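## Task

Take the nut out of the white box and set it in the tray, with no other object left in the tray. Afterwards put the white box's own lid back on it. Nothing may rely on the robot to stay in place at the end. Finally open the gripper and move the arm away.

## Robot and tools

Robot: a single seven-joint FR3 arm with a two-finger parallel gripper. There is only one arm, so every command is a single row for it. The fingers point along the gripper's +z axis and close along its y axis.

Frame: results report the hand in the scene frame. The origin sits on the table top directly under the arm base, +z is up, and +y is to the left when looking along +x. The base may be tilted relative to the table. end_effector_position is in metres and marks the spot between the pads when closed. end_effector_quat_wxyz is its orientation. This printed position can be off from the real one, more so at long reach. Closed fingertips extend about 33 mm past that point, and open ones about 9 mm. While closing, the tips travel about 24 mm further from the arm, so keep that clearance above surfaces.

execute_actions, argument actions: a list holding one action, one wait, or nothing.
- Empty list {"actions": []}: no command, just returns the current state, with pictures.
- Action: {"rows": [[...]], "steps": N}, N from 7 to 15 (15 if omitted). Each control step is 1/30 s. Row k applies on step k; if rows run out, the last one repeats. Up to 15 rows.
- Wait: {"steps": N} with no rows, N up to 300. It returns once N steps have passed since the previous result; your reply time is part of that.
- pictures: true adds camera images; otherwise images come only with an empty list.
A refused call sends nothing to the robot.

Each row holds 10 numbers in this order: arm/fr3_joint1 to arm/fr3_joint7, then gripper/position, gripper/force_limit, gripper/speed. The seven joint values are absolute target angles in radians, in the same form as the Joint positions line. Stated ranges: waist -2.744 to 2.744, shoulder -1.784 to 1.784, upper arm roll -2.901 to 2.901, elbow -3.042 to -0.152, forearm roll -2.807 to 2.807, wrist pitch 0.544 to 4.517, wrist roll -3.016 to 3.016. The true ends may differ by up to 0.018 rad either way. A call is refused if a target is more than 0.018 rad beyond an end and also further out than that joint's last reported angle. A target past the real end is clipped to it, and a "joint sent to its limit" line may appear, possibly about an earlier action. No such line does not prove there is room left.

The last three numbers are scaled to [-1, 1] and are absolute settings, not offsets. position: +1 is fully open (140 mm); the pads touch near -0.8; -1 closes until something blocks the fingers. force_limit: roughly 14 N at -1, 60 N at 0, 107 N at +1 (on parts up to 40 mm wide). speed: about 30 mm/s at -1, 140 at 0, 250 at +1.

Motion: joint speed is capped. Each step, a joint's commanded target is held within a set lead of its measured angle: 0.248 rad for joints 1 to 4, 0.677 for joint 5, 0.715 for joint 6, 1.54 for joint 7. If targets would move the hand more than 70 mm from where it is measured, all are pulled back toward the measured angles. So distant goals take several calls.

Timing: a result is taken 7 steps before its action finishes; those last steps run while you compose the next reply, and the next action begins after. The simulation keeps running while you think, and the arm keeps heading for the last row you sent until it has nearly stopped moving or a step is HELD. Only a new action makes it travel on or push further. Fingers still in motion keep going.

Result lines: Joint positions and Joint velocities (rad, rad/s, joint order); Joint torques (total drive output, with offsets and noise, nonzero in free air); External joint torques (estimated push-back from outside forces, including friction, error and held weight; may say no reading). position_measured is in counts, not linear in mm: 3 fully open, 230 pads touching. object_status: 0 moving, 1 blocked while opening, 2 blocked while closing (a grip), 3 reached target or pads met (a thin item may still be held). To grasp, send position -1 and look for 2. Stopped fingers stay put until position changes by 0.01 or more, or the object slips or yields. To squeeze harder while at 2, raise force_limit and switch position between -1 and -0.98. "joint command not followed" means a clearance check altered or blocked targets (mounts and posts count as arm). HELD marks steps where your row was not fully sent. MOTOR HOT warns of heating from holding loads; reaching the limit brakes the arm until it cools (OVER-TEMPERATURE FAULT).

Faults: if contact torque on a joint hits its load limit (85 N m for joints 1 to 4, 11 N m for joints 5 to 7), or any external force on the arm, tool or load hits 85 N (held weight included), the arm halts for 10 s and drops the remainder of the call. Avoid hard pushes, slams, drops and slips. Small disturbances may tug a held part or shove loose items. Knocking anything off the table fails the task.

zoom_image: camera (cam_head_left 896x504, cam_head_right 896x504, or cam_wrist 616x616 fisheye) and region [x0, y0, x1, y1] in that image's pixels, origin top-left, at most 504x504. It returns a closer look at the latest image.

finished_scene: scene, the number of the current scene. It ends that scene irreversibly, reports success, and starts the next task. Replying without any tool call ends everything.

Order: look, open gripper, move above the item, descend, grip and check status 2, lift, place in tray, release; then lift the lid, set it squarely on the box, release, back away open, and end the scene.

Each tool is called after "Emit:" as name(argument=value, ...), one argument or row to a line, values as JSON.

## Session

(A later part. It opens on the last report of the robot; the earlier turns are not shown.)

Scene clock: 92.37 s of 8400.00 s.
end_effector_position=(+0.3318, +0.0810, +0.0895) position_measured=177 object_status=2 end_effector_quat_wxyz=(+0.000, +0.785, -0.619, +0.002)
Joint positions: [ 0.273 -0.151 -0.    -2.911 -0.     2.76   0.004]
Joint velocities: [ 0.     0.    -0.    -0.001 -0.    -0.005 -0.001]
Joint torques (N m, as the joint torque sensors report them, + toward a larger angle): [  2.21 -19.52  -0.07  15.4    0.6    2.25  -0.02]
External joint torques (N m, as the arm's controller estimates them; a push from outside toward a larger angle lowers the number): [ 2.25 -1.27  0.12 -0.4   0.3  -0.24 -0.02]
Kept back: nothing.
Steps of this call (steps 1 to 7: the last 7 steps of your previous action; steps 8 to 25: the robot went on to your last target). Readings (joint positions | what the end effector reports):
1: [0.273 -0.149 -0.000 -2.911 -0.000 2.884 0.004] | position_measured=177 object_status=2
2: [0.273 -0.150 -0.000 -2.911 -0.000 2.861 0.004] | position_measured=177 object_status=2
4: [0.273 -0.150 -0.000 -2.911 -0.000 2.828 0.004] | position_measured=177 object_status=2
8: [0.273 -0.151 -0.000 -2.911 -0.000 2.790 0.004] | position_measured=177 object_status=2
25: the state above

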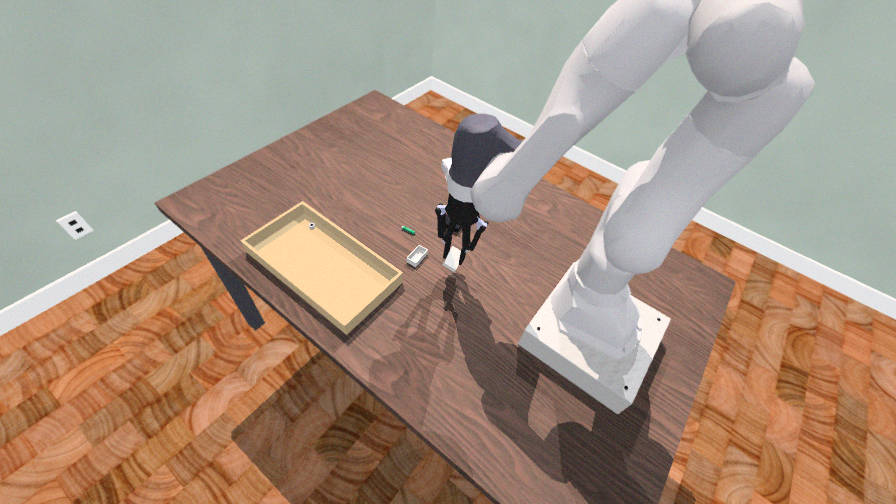

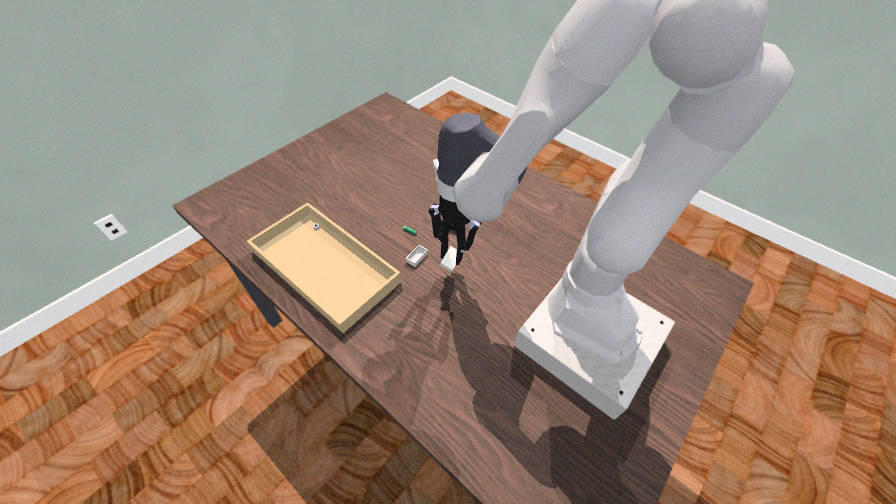

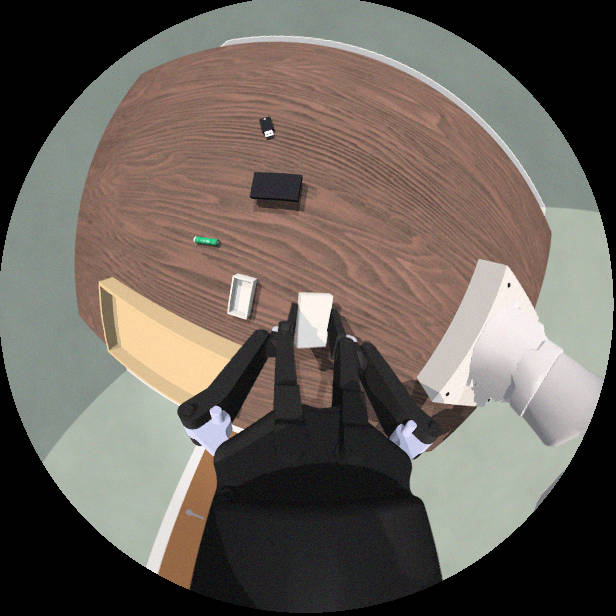

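Emit:
execute_actions(
  actions=[
    {"rows":[[0.275,-0.12,0,-2.908,0,2.79,0.006,-1,-0.3,-0.7],[0.275,-0.09,0,-2.905,0,2.815,0.006,-1,-0.3,-0.7],[0.275,-0.06,0,-2.903,0,2.845,0.006,-1,-0.3,-0.7],[0.275,-0.03,0,-2.9,0,2.87,0.006,-1,-0.3,-0.7],[0.275,0.0,0,-2.898,0,2.90,0.006,-1,-0.3,-0.7],[0.275,0.015,0,-2.897,0,2.913,0.006,-1,-0.3,-0.7],[0.275,0.025,0,-2.896,0,2.922,0.006,-1,-0.3,-0.7],[0.275,0.035,0,-2.895,0,2.932,0.006,-1,-0.3,-0.7],[0.275,0.045,0,-2.894,0,2.941,0.006,-1,-0.3,-0.7],[0.275,0.055,0,-2.893,0,2.95,0.006,-1,-0.3,-0.7]],"steps":15},
  ],
)

Emit:
execute_actions(
  actions=[
    {"steps":25},
  ],
  pictures=true,
)

Emit:
zoom_image(
  camera="cam_head_left",
  region=[410,220,506,300],
)

Scene clock: 93.17 s of 8400.00 s.
end_effector_position=(+0.3199, +0.0780, +0.0495) position_measured=177 object_status=2 end_effector_quat_wxyz=(+0.017, +0.785, -0.619, -0.011)
Joint positions: [ 0.273  0.001 -0.    -2.901 -0.     2.861  0.004]
Joint velocities: [-0.     0.485  0.001  0.01  -0.     0.393 -0.   ]
Joint torques (N m, as the joint torque sensors report them, + toward a larger angle): [  2.5  -25.1   -0.39  16.48   0.4    3.28   0.13]
External joint torques (N m, as the arm's controller estimates them; a push from outside toward a larger angle lowers the number): [ 2.46  0.76 -0.44  1.45  0.24  0.49  0.13]
Steps of this call (steps 1 to 15: the robot went on to your last target; step 16: nothing new was sent; steps 17 to 24: the first 8 steps of this action). Readings (joint positions | what the end effector reports):
17: [0.273 -0.147 -0.000 -2.910 -0.000 2.764 0.004] | position_measured=177 object_status=2
18: [0.273 -0.134 -0.000 -2.908 -0.000 2.773 0.004] | position_measured=177 object_status=2
20: [0.273 -0.091 -0.000 -2.904 -0.000 2.799 0.004] | position_measured=177 object_status=2
24: the state above

Scene clock: 94.00 s of 8400.00 s.
end_effector_position=(+0.3318, +0.0809, +0.0403) position_measured=177 object_status=2 end_effector_quat_wxyz=(+0.001, +0.786, -0.619, +0.001)
Joint positions: [ 0.273  0.053 -0.    -2.895 -0.     2.947  0.004]
Joint velocities: [-0.    -0.     0.001  0.    -0.     0.004  0.001]
Joint torques (N m, as the joint torque sensors report them, + toward a larger angle): [  1.53 -20.53   0.22  12.18   0.34   3.14   0.02]
External joint torques (N m, as the arm's controller estimates them; a push from outside toward a larger angle lowers the number): [ 1.62  1.39  0.26 -0.2   0.18  0.64  0.02]
Kept back: nothing.
Steps of this call (steps 1 to 7: the last 7 steps of your previous action; steps 8 to 25: the robot went on to your last target). Readings (joint positions | what the end effector reports):
1: [0.273 0.016 -0.000 -2.900 -0.000 2.874 0.004] | position_measured=177 object_status=2
2: [0.273 0.029 -0.000 -2.899 -0.000 2.887 0.004] | position_measured=177 object_status=2
4: [0.273 0.045 -0.000 -2.898 -0.000 2.906 0.004] | position_measured=177 object_status=2
8: [0.273 0.052 -0.000 -2.896 -0.000 2.928 0.004] | position_measured=177 object_status=2
25: the state above

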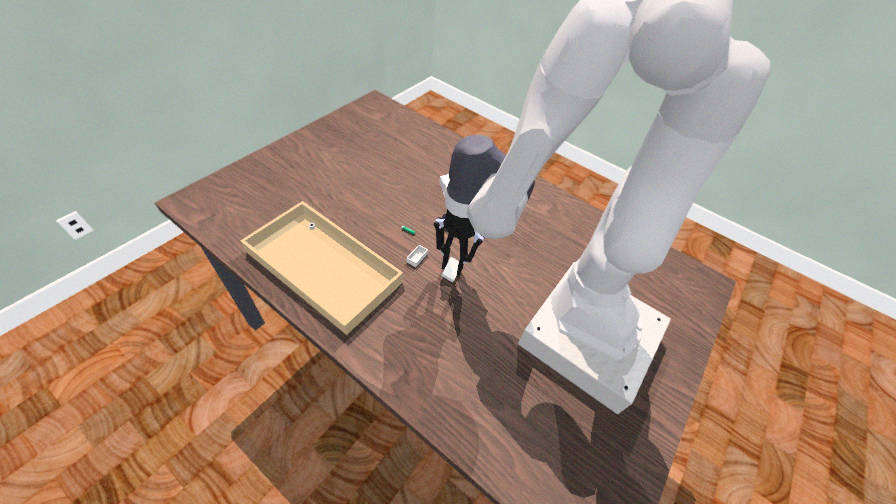

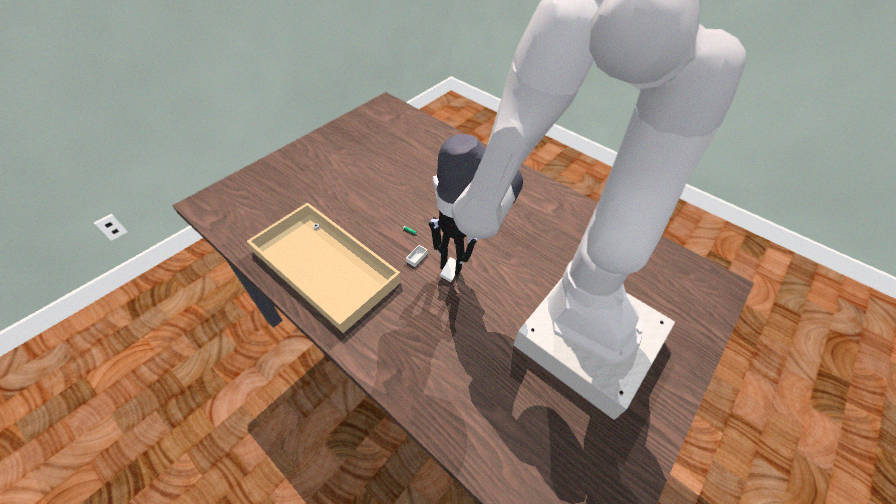

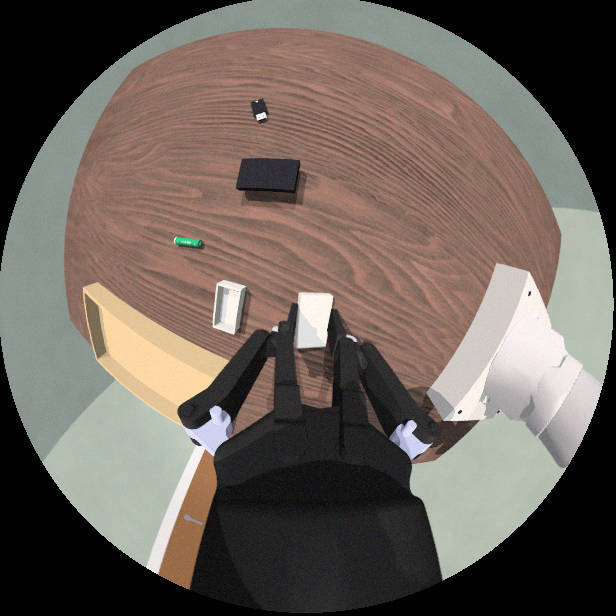

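Region (410, 220, 506, 300) of cam_head_left's 896x504 image, scaled by 5.250, with more detail than that image has.

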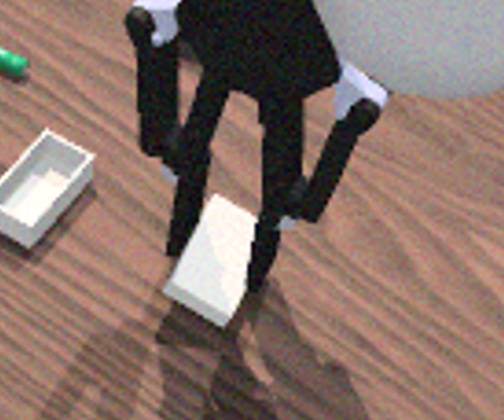

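Emit:
execute_actions(
  actions=[
    {"rows":[[0.275,0.06,0,-2.893,0,2.955,0.006,-1,-0.3,-0.7],[0.275,0.063,0,-2.893,0,2.958,0.006,-1,-0.3,-0.7],[0.275,0.063,0,-2.893,0,2.958,0.006,-1,-0.3,-0.7],[0.275,0.063,0,-2.893,0,2.958,0.006,-1,-0.3,-0.7],[0.275,0.063,0,-2.893,0,2.958,0.006,-1,-0.3,-0.7],[0.275,0.063,0,-2.893,0,2.958,0.006,-0.25,-0.3,-0.7]],"steps":15},
  ],
)

Emit:
execute_actions(
  actions=[
    {"rows":[[0.275,0.063,0,-2.893,0,2.958,0.006,-0.25,-0.3,-0.7],[0.275,0.063,0,-2.893,0,2.958,0.006,-0.25,-0.3,-0.7],[0.275,0.063,0,-2.893,0,2.958,0.006,-0.25,-0.3,-0.7],[0.275,0.068,0,-2.892,0,2.963,0.006,-0.25,-0.3,-0.7]],"steps":15},
  ],
)

Emit:
execute_actions(
  actions=[
    {"steps":10},
  ],
  pictures=true,
)

Emit:
zoom_image(
  camera="cam_head_left",
  region=[410,220,506,300],
)

Emit:
zoom_image(
  camera="cam_wrist",
  region=[200,260,380,380],
)

Scene clock: 95.07 s of 8400.00 s.
end_effector_position=(+0.3316, +0.0808, +0.0386) position_measured=171 object_status=0 end_effector_quat_wxyz=(+0.001, +0.786, -0.619, +0.001)
Joint positions: [ 0.273  0.061 -0.    -2.895 -0.     2.954  0.004]
Joint velocities: [ 0.001  0.011 -0.001 -0.    -0.     0.011  0.001]
Joint torques (N m, as the joint torque sensors report them, + toward a larger angle): [  1.79 -21.36  -0.14  11.45   0.33   2.92   0.  ]
External joint torques (N m, as the arm's controller estimates them; a push from outside toward a larger angle lowers the number): [ 1.86  0.74 -0.13 -0.74  0.18  0.43  0.  ]
Steps of this call (steps 1 to 15: the robot went on to your last target; steps 16 to 24: nothing new was sent; steps 25 to 32: the first 8 steps of this action). Readings (joint positions | what the end effector reports):
25: [0.273 0.054 -0.000 -2.895 -0.000 2.948 0.004] | position_measured=177 object_status=2
26: [0.273 0.056 -0.000 -2.895 -0.000 2.950 0.004] | position_measured=177 object_status=2
28: [0.273 0.059 -0.000 -2.895 -0.000 2.952 0.004] | position_measured=177 object_status=2
32: the state above

Scene clock: 95.57 s of 8400.00 s.
end_effector_position=(+0.3315, +0.0808, +0.0373) position_measured=160 object_status=3 end_effector_quat_wxyz=(+0.001, +0.786, -0.619, +0.001)
Joint positions: [ 0.273  0.066 -0.    -2.894 -0.     2.958  0.004]
Joint velocities: [ 0.001  0.01  -0.    -0.001 -0.002  0.011 -0.001]
Joint torques (N m, as the joint torque sensors report them, + toward a larger angle): [  2.06 -21.26  -0.25  12.82   0.4    3.02   0.09]
External joint torques (N m, as the arm's controller estimates them; a push from outside toward a larger angle lowers the number): [ 2.13  1.16 -0.25  0.56  0.26  0.5   0.09]
Steps of this call (steps 1 to 7: the last 7 steps of your previous action; steps 8 to 15: the first 8 steps of this action). Readings (joint positions | what the end effector reports):
8: [0.273 0.061 -0.000 -2.895 -0.000 2.955 0.004] | position_measured=160 object_status=0
9: [0.273 0.061 -0.000 -2.895 -0.000 2.955 0.004] | position_measured=160 object_status=0
11: [0.273 0.062 -0.000 -2.894 -0.000 2.956 0.004] | position_measured=160 object_status=3
15: the state above

Scene clock: 95.90 s of 8400.00 s.
end_effector_position=(+0.3319, +0.0809, +0.0373) position_measured=160 object_status=3 end_effector_quat_wxyz=(+0.001, +0.786, -0.619, +0.001)
Joint positions: [ 0.273  0.066 -0.    -2.894 -0.     2.96   0.004]
Joint velocities: [-0.001  0.     0.001  0.    -0.001  0.002  0.001]
Joint torques (N m, as the joint torque sensors report them, + toward a larger angle): [  2.29 -20.03   0.12  12.     0.33   2.88   0.02]
External joint torques (N m, as the arm's controller estimates them; a push from outside toward a larger angle lowers the number): [ 2.39  2.12  0.15 -0.18  0.17  0.37  0.02]
Kept back: nothing.
Steps of this call (steps 1 to 7: the last 7 steps of your previous action; steps 8 to 10: the robot went on to your last target). Readings (joint positions | what the end effector reports):
1: [0.273 0.066 -0.000 -2.894 -0.000 2.959 0.004] | position_measured=160 object_status=3
2: [0.273 0.066 -0.000 -2.894 -0.000 2.959 0.004] | position_measured=160 object_status=3
4: [0.273 0.066 -0.000 -2.894 -0.000 2.960 0.004] | position_measured=160 object_status=3
8: [0.273 0.066 -0.000 -2.894 -0.000 2.960 0.004] | position_measured=160 object_status=3
10: the state above

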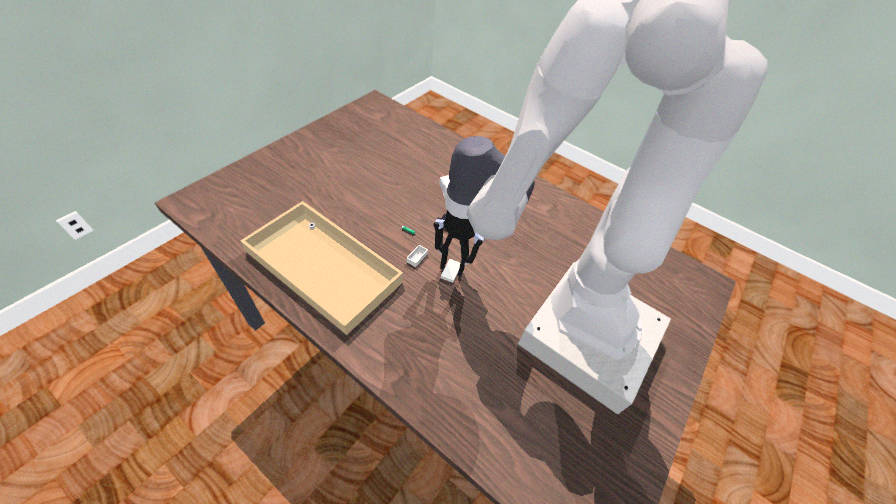

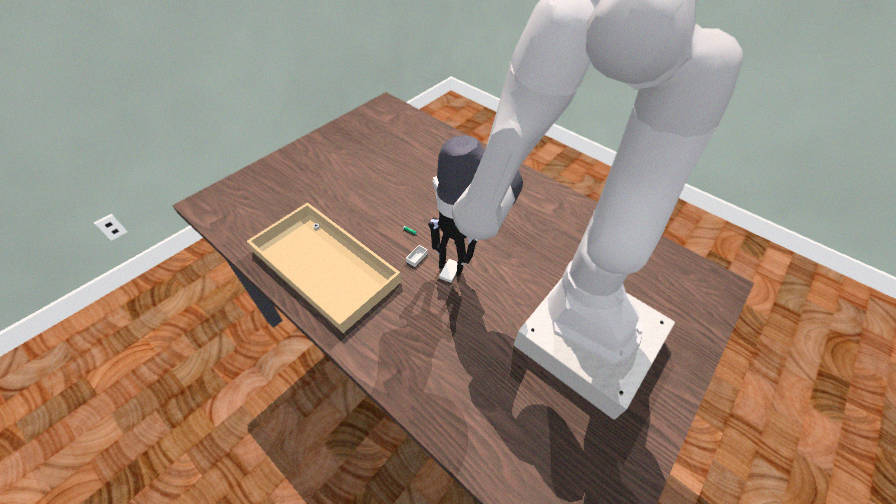

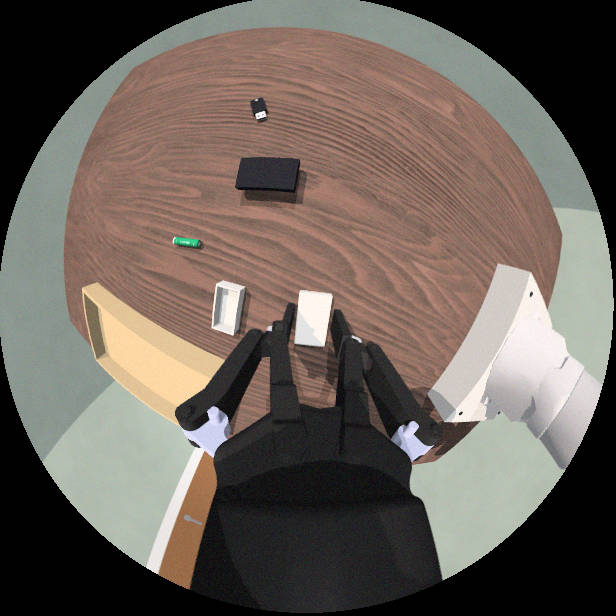

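Region (410, 220, 506, 300) of cam_head_left's 896x504 image, scaled by 5.250, with more detail than that image has.

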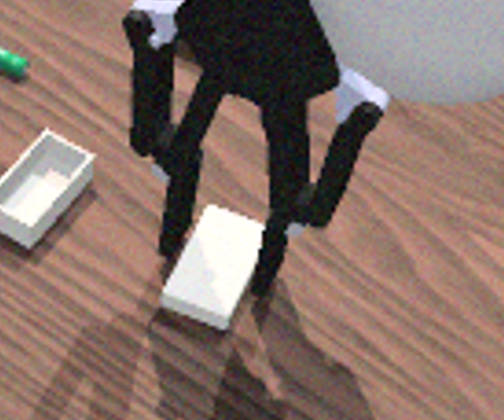

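Region (200, 260, 380, 380) of cam_wrist's 616x616 image, scaled by 2.800, with more detail than that image has.

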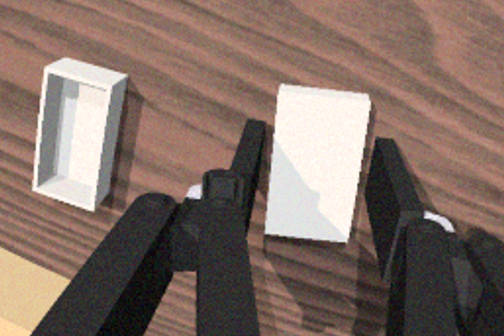

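Emit:
execute_actions(
  actions=[
    {"rows":[[0.275,0.03,0,-2.897,0,2.925,0.006,-0.25,-0.3,0],[0.275,0.0,0,-2.9,0,2.90,0.006,-0.25,-0.3,0],[0.275,-0.02,0,-2.9,0,2.88,0.006,0.3,-0.3,0],[0.275,-0.02,0,-2.9,0,2.88,0.3,0.3,-0.3,0],[0.275,-0.02,0,-2.9,0,2.88,0.8,0.3,-0.3,0],[0.275,-0.02,0,-2.9,0,2.88,1.3,0.3,-0.3,0],[0.275,-0.02,0,-2.9,0,2.88,1.582,0.3,-0.3,0]],"steps":15},
  ],
)

Emit:
execute_actions(
  actions=[
    {"rows":[[0.275,-0.02,0,-2.9,0,2.88,1.582,0.3,-0.3,0],[0.275,-0.02,0,-2.9,0,2.88,1.582,0.3,-0.3,0],[0.275,-0.02,0,-2.9,0,2.88,1.582,0.3,-0.3,0],[0.275,-0.02,0,-2.9,0,2.88,1.582,0.3,-0.3,0],[0.275,-0.02,0,-2.9,0,2.88,1.582,0.3,-0.3,0],[0.275,0.0,0,-2.899,0,2.90,1.582,0.3,-0.3,0],[0.275,0.02,0,-2.897,0,2.918,1.582,0.3,-0.3,0],[0.275,0.04,0,-2.895,0,2.937,1.582,0.3,-0.3,0],[0.275,0.055,0,-2.893,0,2.951,1.582,0.3,-0.3,0],[0.275,0.065,0,-2.893,0,2.96,1.582,0.3,-0.3,0],[0.275,0.072,0,-2.892,0,2.968,1.582,0.3,-0.3,0]],"steps":15},
  ],
)

Emit:
execute_actions(
  actions=[
    {"steps":15},
  ],
  pictures=true,
)

Emit:
zoom_image(
  camera="cam_wrist",
  region=[200,200,420,400],
)

Scene clock: 97.10 s of 8400.00 s.
end_effector_position=(+0.3401, +0.0830, +0.0594) position_measured=124 object_status=0 end_effector_quat_wxyz=(+0.009, -0.619, +0.785, -0.006)
Joint positions: [ 0.273 -0.016 -0.    -2.899 -0.001  2.903  0.475]
Joint velocities: [ 0.001 -0.053 -0.001  0.     0.    -0.12   3.653]
Joint torques (N m, as the joint torque sensors report them, + toward a larger angle): [  1.79 -21.16  -0.13  12.11   0.36   2.02   0.71]
External joint torques (N m, as the arm's controller estimates them; a push from outside toward a larger angle lowers the number): [ 1.84 -1.55 -0.06 -0.82  0.16 -0.38  0.76]
Steps of this call (steps 1 to 15: the robot went on to your last target; steps 16 to 28: nothing new was sent; steps 29 to 36: the first 8 steps of this action). Readings (joint positions | what the end effector reports):
29: [0.273 0.061 -0.000 -2.895 -0.000 2.955 0.004] | position_measured=160 object_status=3
30: [0.273 0.047 -0.000 -2.898 -0.000 2.946 0.004] | position_measured=160 object_status=3
32: [0.273 0.011 -0.000 -2.899 -0.000 2.925 0.028] | position_measured=155 object_status=0
36: the state above

Scene clock: 97.60 s of 8400.00 s.
end_effector_position=(+0.3332, +0.0813, +0.0527) position_measured=91 object_status=3 end_effector_quat_wxyz=(-0.000, -0.221, +0.975, -0.002)
Joint positions: [ 0.273  0.004 -0.    -2.897 -0.001  2.899  1.366]
Joint velocities: [0.    0.416 0.    0.031 0.001 0.227 0.707]
Joint torques (N m, as the joint torque sensors report them, + toward a larger angle): [  1.91 -19.85  -0.4   12.6    0.47   2.5    0.38]
External joint torques (N m, as the arm's controller estimates them; a push from outside toward a larger angle lowers the number): [ 2.02  0.65 -0.29  1.29  0.24  0.46  0.39]
Steps of this call (steps 1 to 7: the last 7 steps of your previous action; steps 8 to 15: the first 8 steps of this action). Readings (joint positions | what the end effector reports):
8: [0.273 -0.018 -0.000 -2.899 -0.001 2.887 1.119] | position_measured=91 object_status=0
9: [0.273 -0.018 -0.000 -2.899 -0.001 2.886 1.167] | position_measured=91 object_status=0
11: [0.273 -0.018 -0.000 -2.899 -0.001 2.885 1.248] | position_measured=91 object_status=3
15: the state above

Scene clock: 98.10 s of 8400.00 s.
end_effector_position=(+0.3309, +0.0806, +0.0361) position_measured=91 object_status=3 end_effector_quat_wxyz=(-0.001, -0.136, +0.991, -0.002)
Joint positions: [ 0.273  0.07  -0.    -2.894 -0.001  2.962  1.538]
Joint velocities: [ 0.002  0.    -0.    -0.     0.001  0.024  0.136]
Joint torques (N m, as the joint torque sensors report them, + toward a larger angle): [  1.39 -20.9    0.17  12.36   0.32   2.9    0.04]
External joint torques (N m, as the arm's controller estimates them; a push from outside toward a larger angle lowers the number): [1.44 1.16 0.16 0.48 0.17 0.5  0.04]
Kept back: nothing.
Steps of this call (steps 1 to 7: the last 7 steps of your previous action; steps 8 to 15: the robot went on to your last target). Readings (joint positions | what the end effector reports):
1: [0.273 0.019 -0.000 -2.896 -0.001 2.908 1.388] | position_measured=91 object_status=3
2: [0.273 0.033 -0.000 -2.896 -0.001 2.916 1.407] | position_measured=91 object_status=3
4: [0.273 0.056 -0.000 -2.896 -0.001 2.932 1.441] | position_measured=91 object_status=3
8: [0.273 0.069 -0.000 -2.895 -0.001 2.949 1.490] | position_measured=91 object_status=3
15: the state above

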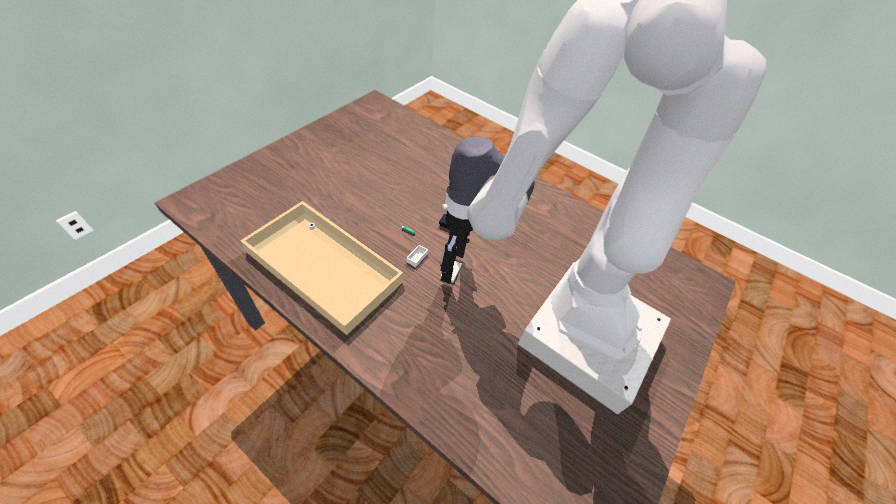

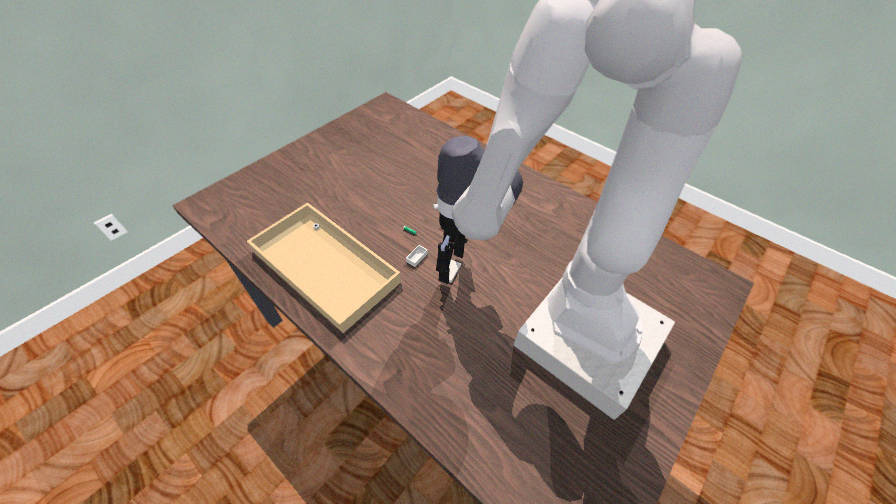

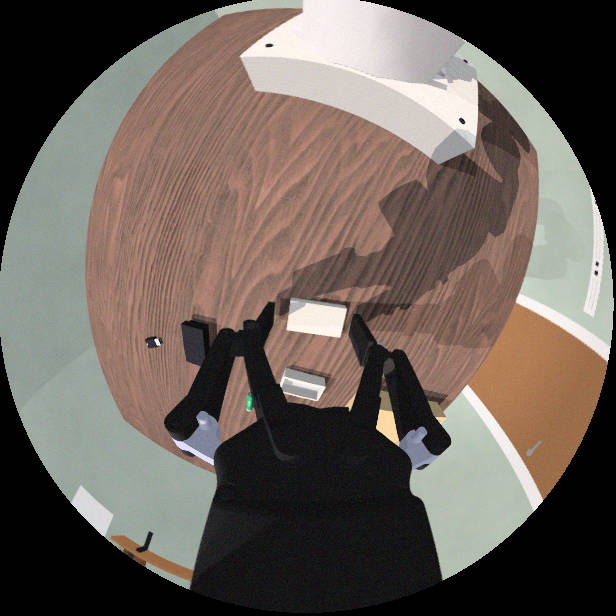

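Region (200, 200, 420, 400) of cam_wrist's 616x616 image, scaled by 2.291, with more detail than that image has; it fills the top 458 rows of this view, and the rest is white.

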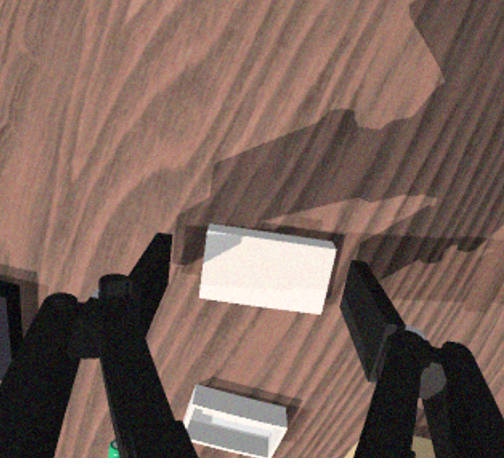

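Close, note width, open, rise and move over box.

Emit:
execute_actions(
  actions=[
    {"rows":[[0.275,0.072,0,-2.892,0,2.968,1.582,-1,-0.5,0]],"steps":15},
  ],
)

Emit:
execute_actions(
  actions=[
    {"rows":[[0.275,0.072,0,-2.892,0,2.968,1.582,-1,-0.5,0],[0.275,0.072,0,-2.892,0,2.968,1.582,-1,-0.5,0],[0.275,0.072,0,-2.892,0,2.968,1.582,0.3,-0.5,0]],"steps":12},
  ],
)

Emit:
execute_actions(
  actions=[
    {"rows":[[0.275,0.05,0,-2.895,0,2.945,1.582,0.3,-0.5,0],[0.275,0.0,0,-2.9,0,2.90,1.582,0.3,-0.5,0],[0.275,-0.06,0,-2.9,0,2.84,1.582,0.3,-0.5,0],[0.275,-0.06,0,-2.9,0,2.84,1.582,0.3,-0.5,0],[0.275,-0.06,0,-2.9,0,2.84,1.582,0.3,-0.5,0],[0.275,-0.03,0,-2.82,0,2.79,1.582,0.3,-0.5,0],[0.275,0.02,0,-2.72,0,2.74,1.582,0.3,-0.5,0],[0.275,0.07,0,-2.62,0,2.69,1.582,0.3,-0.5,0],[0.275,0.10,0,-2.57,0,2.67,1.582,0.3,-0.5,0]],"steps":15},
  ],
)

Emit:
execute_actions(
  actions=[
    {"steps":25},
  ],
  pictures=true,
)

Emit:
zoom_image(
  camera="cam_wrist",
  region=[200,200,420,400],
)

Scene clock: 98.97 s of 8400.00 s.
end_effector_position=(+0.3328, +0.0811, +0.0368) position_measured=136 object_status=0 end_effector_quat_wxyz=(+0.002, -0.117, +0.993, -0.001)
Joint positions: [ 0.273  0.07  -0.    -2.894 -0.001  2.966  1.576]
Joint velocities: [ 0.001  0.002  0.001  0.001 -0.     0.001  0.008]
Joint torques (N m, as the joint torque sensors report them, + toward a larger angle): [  1.84 -19.74   0.09  11.71   0.29   2.79   0.14]
External joint torques (N m, as the arm's controller estimates them; a push from outside toward a larger angle lowers the number): [1.88 2.11 0.06 0.02 0.15 0.42 0.14]
Steps of this call (steps 1 to 18: the robot went on to your last target; steps 19 to 26: the first 8 steps of this action). Readings (joint positions | what the end effector reports):
19: [0.273 0.070 -0.000 -2.894 -0.001 2.965 1.574] | position_measured=91 object_status=0
20: [0.273 0.070 -0.000 -2.894 -0.001 2.966 1.574] | position_measured=96 object_status=0
22: [0.273 0.071 -0.000 -2.894 -0.001 2.966 1.575] | position_measured=112 object_status=0
26: the state above

Scene clock: 99.37 s of 8400.00 s.
end_effector_position=(+0.3327, +0.0811, +0.0367) position_measured=123 object_status=0 end_effector_quat_wxyz=(+0.002, -0.116, +0.993, -0.001)
Joint positions: [ 0.273  0.07  -0.    -2.893 -0.001  2.966  1.578]
Joint velocities: [ 0.001  0.003  0.001 -0.     0.     0.     0.002]
Joint torques (N m, as the joint torque sensors report them, + toward a larger angle): [  2.27 -21.25   0.26  11.77   0.34   2.85   0.17]
External joint torques (N m, as the arm's controller estimates them; a push from outside toward a larger angle lowers the number): [ 2.32  0.89  0.24 -0.17  0.19  0.44  0.17]
Steps of this call (steps 1 to 7: the last 7 steps of your previous action; steps 8 to 12: the first 5 steps of this action). Readings (joint positions | what the end effector reports):
8: [0.273 0.070 -0.000 -2.894 -0.001 2.966 1.578] | position_measured=136 object_status=2
9: [0.273 0.070 -0.000 -2.894 -0.001 2.966 1.578] | position_measured=136 object_status=2
11: [0.273 0.070 -0.000 -2.893 -0.001 2.966 1.578] | position_measured=136 object_status=0
12: the state above

Scene clock: 99.87 s of 8400.00 s.
end_effector_position=(+0.3837, +0.0939, +0.0782) position_measured=91 object_status=3 end_effector_quat_wxyz=(+0.021, -0.116, +0.993, +0.001)
Joint positions: [ 0.273  0.004 -0.    -2.783 -0.001  2.828  1.579]
Joint velocities: [ 0.     0.89   0.     2.04   0.    -0.823  0.   ]
Joint torques (N m, as the joint torque sensors report them, + toward a larger angle): [  2.19 -28.33  -0.41  11.97   0.59   2.08   0.07]
External joint torques (N m, as the arm's controller estimates them; a push from outside toward a larger angle lowers the number): [ 2.65  0.1   0.12 -0.52  0.01 -0.58  0.07]
Steps of this call (steps 1 to 7: the last 7 steps of your previous action; steps 8 to 15: the first 8 steps of this action). Readings (joint positions | what the end effector reports):
8: [0.273 0.068 -0.000 -2.894 -0.001 2.963 1.578] | position_measured=91 object_status=0
9: [0.273 0.055 -0.000 -2.897 -0.001 2.953 1.578] | position_measured=91 object_status=0
11: [0.273 -0.002 -0.000 -2.901 -0.000 2.917 1.578] | position_measured=91 object_status=3
15: the state above

Scene clock: 100.70 s of 8400.00 s.
end_effector_position=(+0.4370, +0.1069, +0.0923) position_measured=91 object_status=3 end_effector_quat_wxyz=(+0.002, -0.116, +0.993, -0.001)
Joint positions: [ 0.273  0.098 -0.    -2.572 -0.001  2.674  1.579]
Joint velocities: [ 0.     0.001 -0.001 -0.     0.001 -0.008  0.001]
Joint torques (N m, as the joint torque sensors report them, + toward a larger angle): [  1.78 -27.07  -0.05  17.01   0.62   2.21   0.04]
External joint torques (N m, as the arm's controller estimates them; a push from outside toward a larger angle lowers the number): [ 1.9   1.25 -0.03 -0.25  0.24 -0.21  0.04]
Kept back: nothing.
Steps of this call (steps 1 to 7: the last 7 steps of your previous action; steps 8 to 25: the robot went on to your last target). Readings (joint positions | what the end effector reports):
1: [0.273 0.034 -0.000 -2.716 -0.001 2.801 1.579] | position_measured=91 object_status=3
2: [0.273 0.056 -0.000 -2.661 -0.001 2.780 1.579] | position_measured=91 object_status=3
4: [0.273 0.078 -0.000 -2.604 -0.001 2.749 1.579] | position_measured=91 object_status=3
8: [0.273 0.094 -0.000 -2.576 -0.001 2.708 1.579] | position_measured=91 object_status=3
25: the state above

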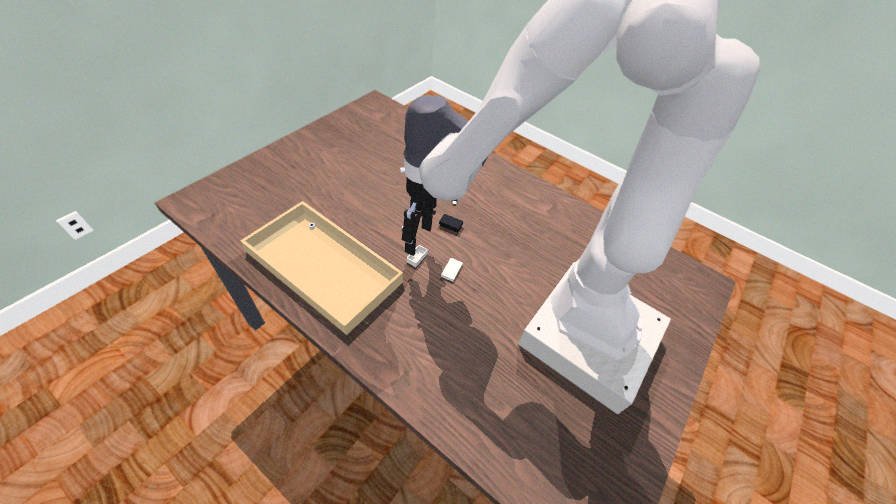

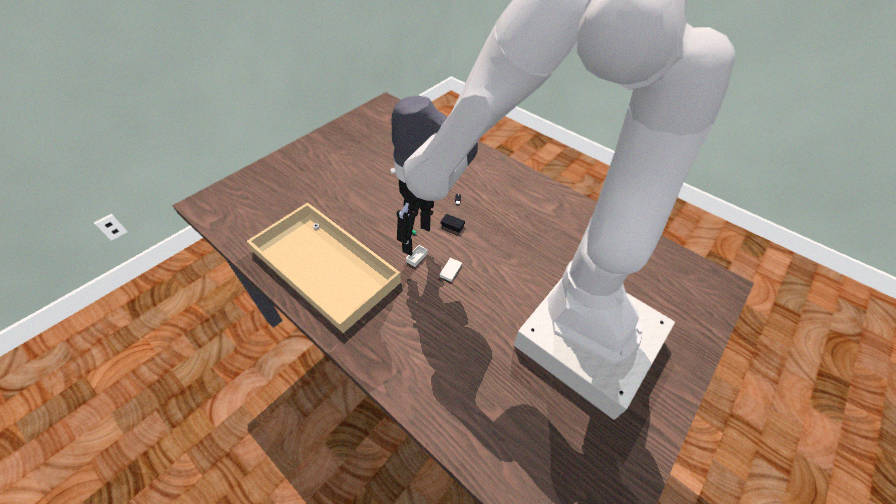

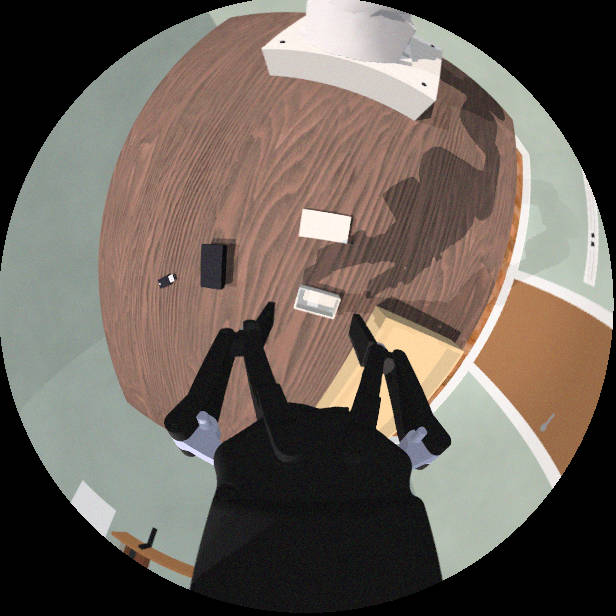

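Region (200, 200, 420, 400) of cam_wrist's 616x616 image, scaled by 2.291, with more detail than that image has; it fills the top 458 rows of this view, and the rest is white.

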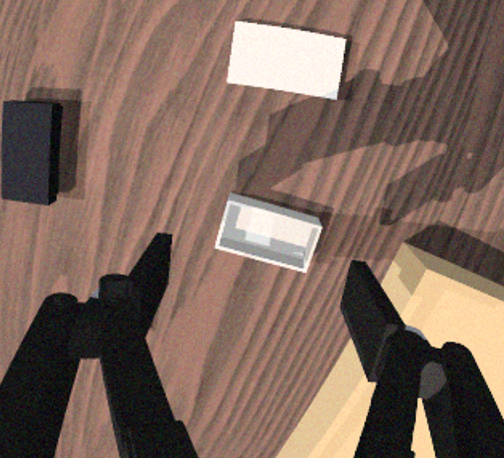

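Emit:
execute_actions(
  actions=[
    {"rows":[[0.275,0.09,0,-2.60,0,2.69,1.0,0.2,-0.5,0],[0.275,0.085,0,-2.606,0,2.695,0.4,0.2,-0.5,0],[0.275,0.085,0,-2.606,0,2.695,0.006,0.2,-0.5,0]],"steps":15},
  ],
)

Emit:
execute_actions(
  actions=[
    {"rows":[[0.275,0.085,0,-2.606,0,2.695,0.006,0.2,-0.5,0],[0.275,0.085,0,-2.606,0,2.695,0.006,0.2,-0.5,0],[0.275,0.085,0,-2.606,0,2.695,0.006,0.2,-0.5,0],[0.275,0.085,0,-2.606,0,2.695,0.006,0.2,-0.5,0],[0.275,0.11,0,-2.606,0,2.718,0.006,0.2,-0.5,0],[0.275,0.135,0,-2.605,0,2.742,0.006,0.2,-0.5,0],[0.275,0.16,0,-2.604,0,2.765,0.006,0.2,-0.5,0],[0.275,0.175,0,-2.603,0,2.779,0.006,0.2,-0.5,0]],"steps":15},
  ],
)

Emit:
execute_actions(
  actions=[
    {"steps":20},
  ],
  pictures=true,
)

Emit:
zoom_image(
  camera="cam_wrist",
  region=[200,220,420,400],
)

Scene clock: 101.73 s of 8400.00 s.
end_effector_position=(+0.4258, +0.1042, +0.0880) position_measured=104 object_status=0 end_effector_quat_wxyz=(-0.002, -0.507, +0.862, -0.001)
Joint positions: [ 0.273  0.088 -0.    -2.603 -0.001  2.688  0.748]
Joint velocities: [ 0.001 -0.011  0.001 -0.013  0.     0.027 -2.448]
Joint torques (N m, as the joint torque sensors report them, + toward a larger angle): [  2.05 -28.3    0.02  14.51   0.68   2.87  -0.72]
External joint torques (N m, as the arm's controller estimates them; a push from outside toward a larger angle lowers the number): [ 2.09 -0.4  -0.02 -2.76  0.32  0.37 -0.76]
Steps of this call (steps 1 to 15: the robot went on to your last target; steps 16 to 23: nothing new was sent; steps 24 to 31: the first 8 steps of this action). Readings (joint positions | what the end effector reports):
24: [0.273 0.096 -0.000 -2.576 -0.001 2.676 1.531] | position_measured=91 object_status=0
25: [0.273 0.093 -0.000 -2.585 -0.001 2.679 1.427] | position_measured=96 object_status=0
27: [0.273 0.090 -0.000 -2.597 -0.001 2.683 1.155] | position_measured=104 object_status=0
31: the state above

Scene clock: 102.23 s of 8400.00 s.
end_effector_position=(+0.4245, +0.1038, +0.0728) position_measured=104 object_status=3 end_effector_quat_wxyz=(+0.004, +0.738, -0.675, -0.000)
Joint positions: [ 0.273  0.131 -0.    -2.602 -0.001  2.726  0.152]
Joint velocities: [ 0.     0.552  0.     0.     0.     0.31  -0.473]
Joint torques (N m, as the joint torque sensors report them, + toward a larger angle): [  2.18 -29.06  -0.23  14.68   0.58   2.9   -0.16]
External joint torques (N m, as the arm's controller estimates them; a push from outside toward a larger angle lowers the number): [ 2.29  0.7  -0.24 -0.09  0.27  0.5  -0.17]
Steps of this call (steps 1 to 7: the last 7 steps of your previous action; steps 8 to 15: the first 8 steps of this action). Readings (joint positions | what the end effector reports):
8: [0.273 0.087 -0.000 -2.604 -0.001 2.692 0.317] | position_measured=104 object_status=3
9: [0.273 0.087 -0.000 -2.604 -0.001 2.692 0.285] | position_measured=104 object_status=3
11: [0.273 0.087 -0.000 -2.604 -0.001 2.692 0.231] | position_measured=104 object_status=3
15: the state above

Scene clock: 102.90 s of 8400.00 s.
end_effector_position=(+0.4243, +0.1037, +0.0577) position_measured=104 object_status=3 end_effector_quat_wxyz=(+0.002, +0.779, -0.627, +0.001)
Joint positions: [ 0.273  0.174 -0.    -2.604 -0.001  2.775  0.025]
Joint velocities: [ 0.001 -0.     0.     0.     0.001  0.006 -0.053]
Joint torques (N m, as the joint torque sensors report them, + toward a larger angle): [  2.59 -27.48  -0.3   15.36   0.53   3.05  -0.36]
External joint torques (N m, as the arm's controller estimates them; a push from outside toward a larger angle lowers the number): [ 2.6   1.63 -0.45 -0.18  0.25  0.56 -0.36]
Kept back: nothing.
Steps of this call (steps 1 to 7: the last 7 steps of your previous action; steps 8 to 20: the robot went on to your last target). Readings (joint positions | what the end effector reports):
1: [0.273 0.147 -0.000 -2.602 -0.001 2.734 0.137] | position_measured=104 object_status=3
2: [0.273 0.159 -0.000 -2.603 -0.001 2.741 0.124] | position_measured=104 object_status=3
4: [0.273 0.171 -0.000 -2.604 -0.001 2.752 0.101] | position_measured=104 object_status=3
8: [0.273 0.174 -0.000 -2.604 -0.001 2.765 0.069] | position_measured=104 object_status=3
20: the state above

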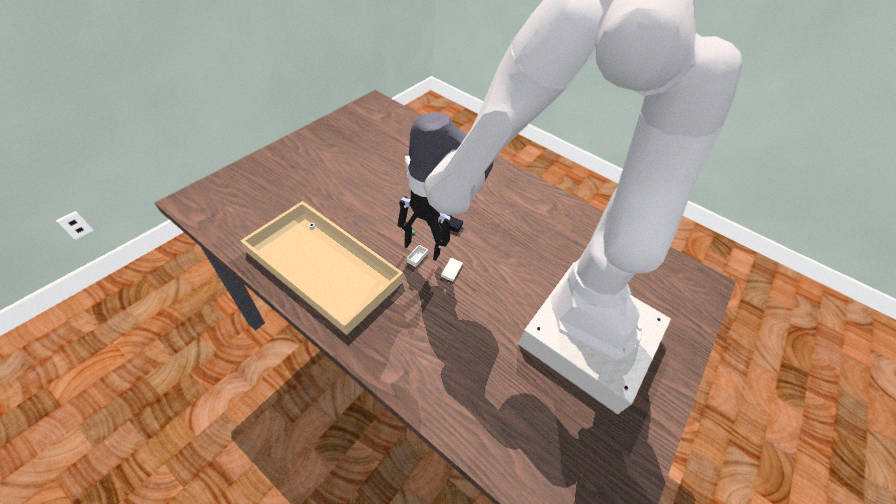

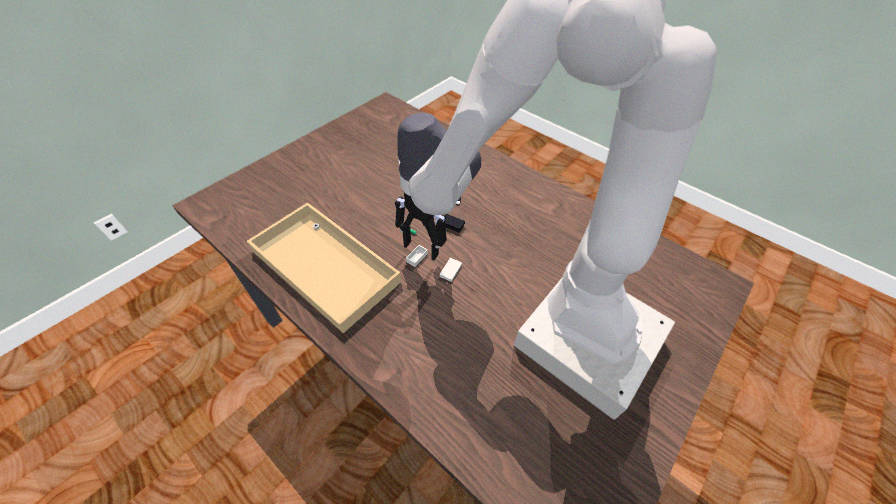

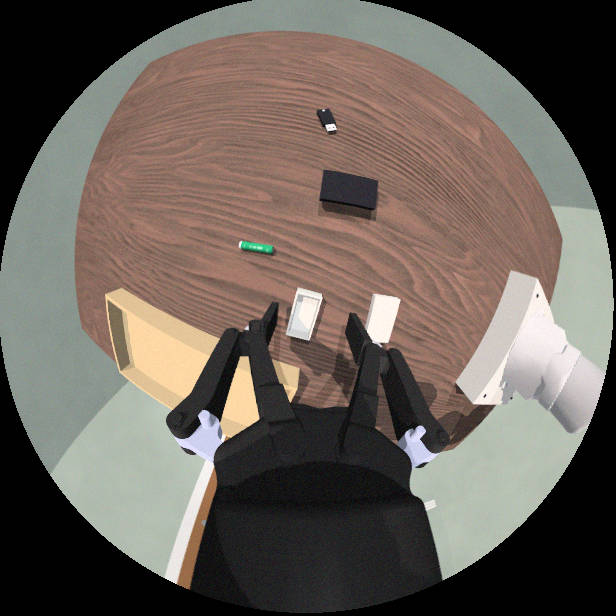

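Region (200, 220, 420, 400) of cam_wrist's 616x616 image, scaled by 2.291, with more detail than that image has; it fills the top 412 rows of this view, and the rest is white.

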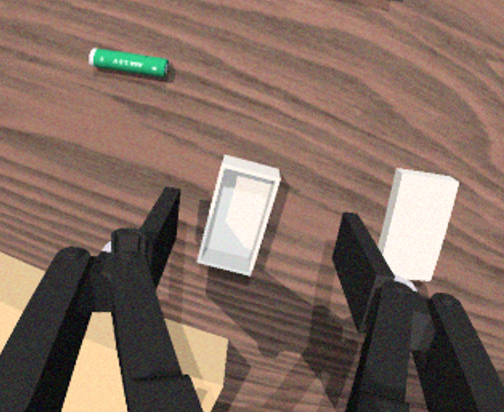

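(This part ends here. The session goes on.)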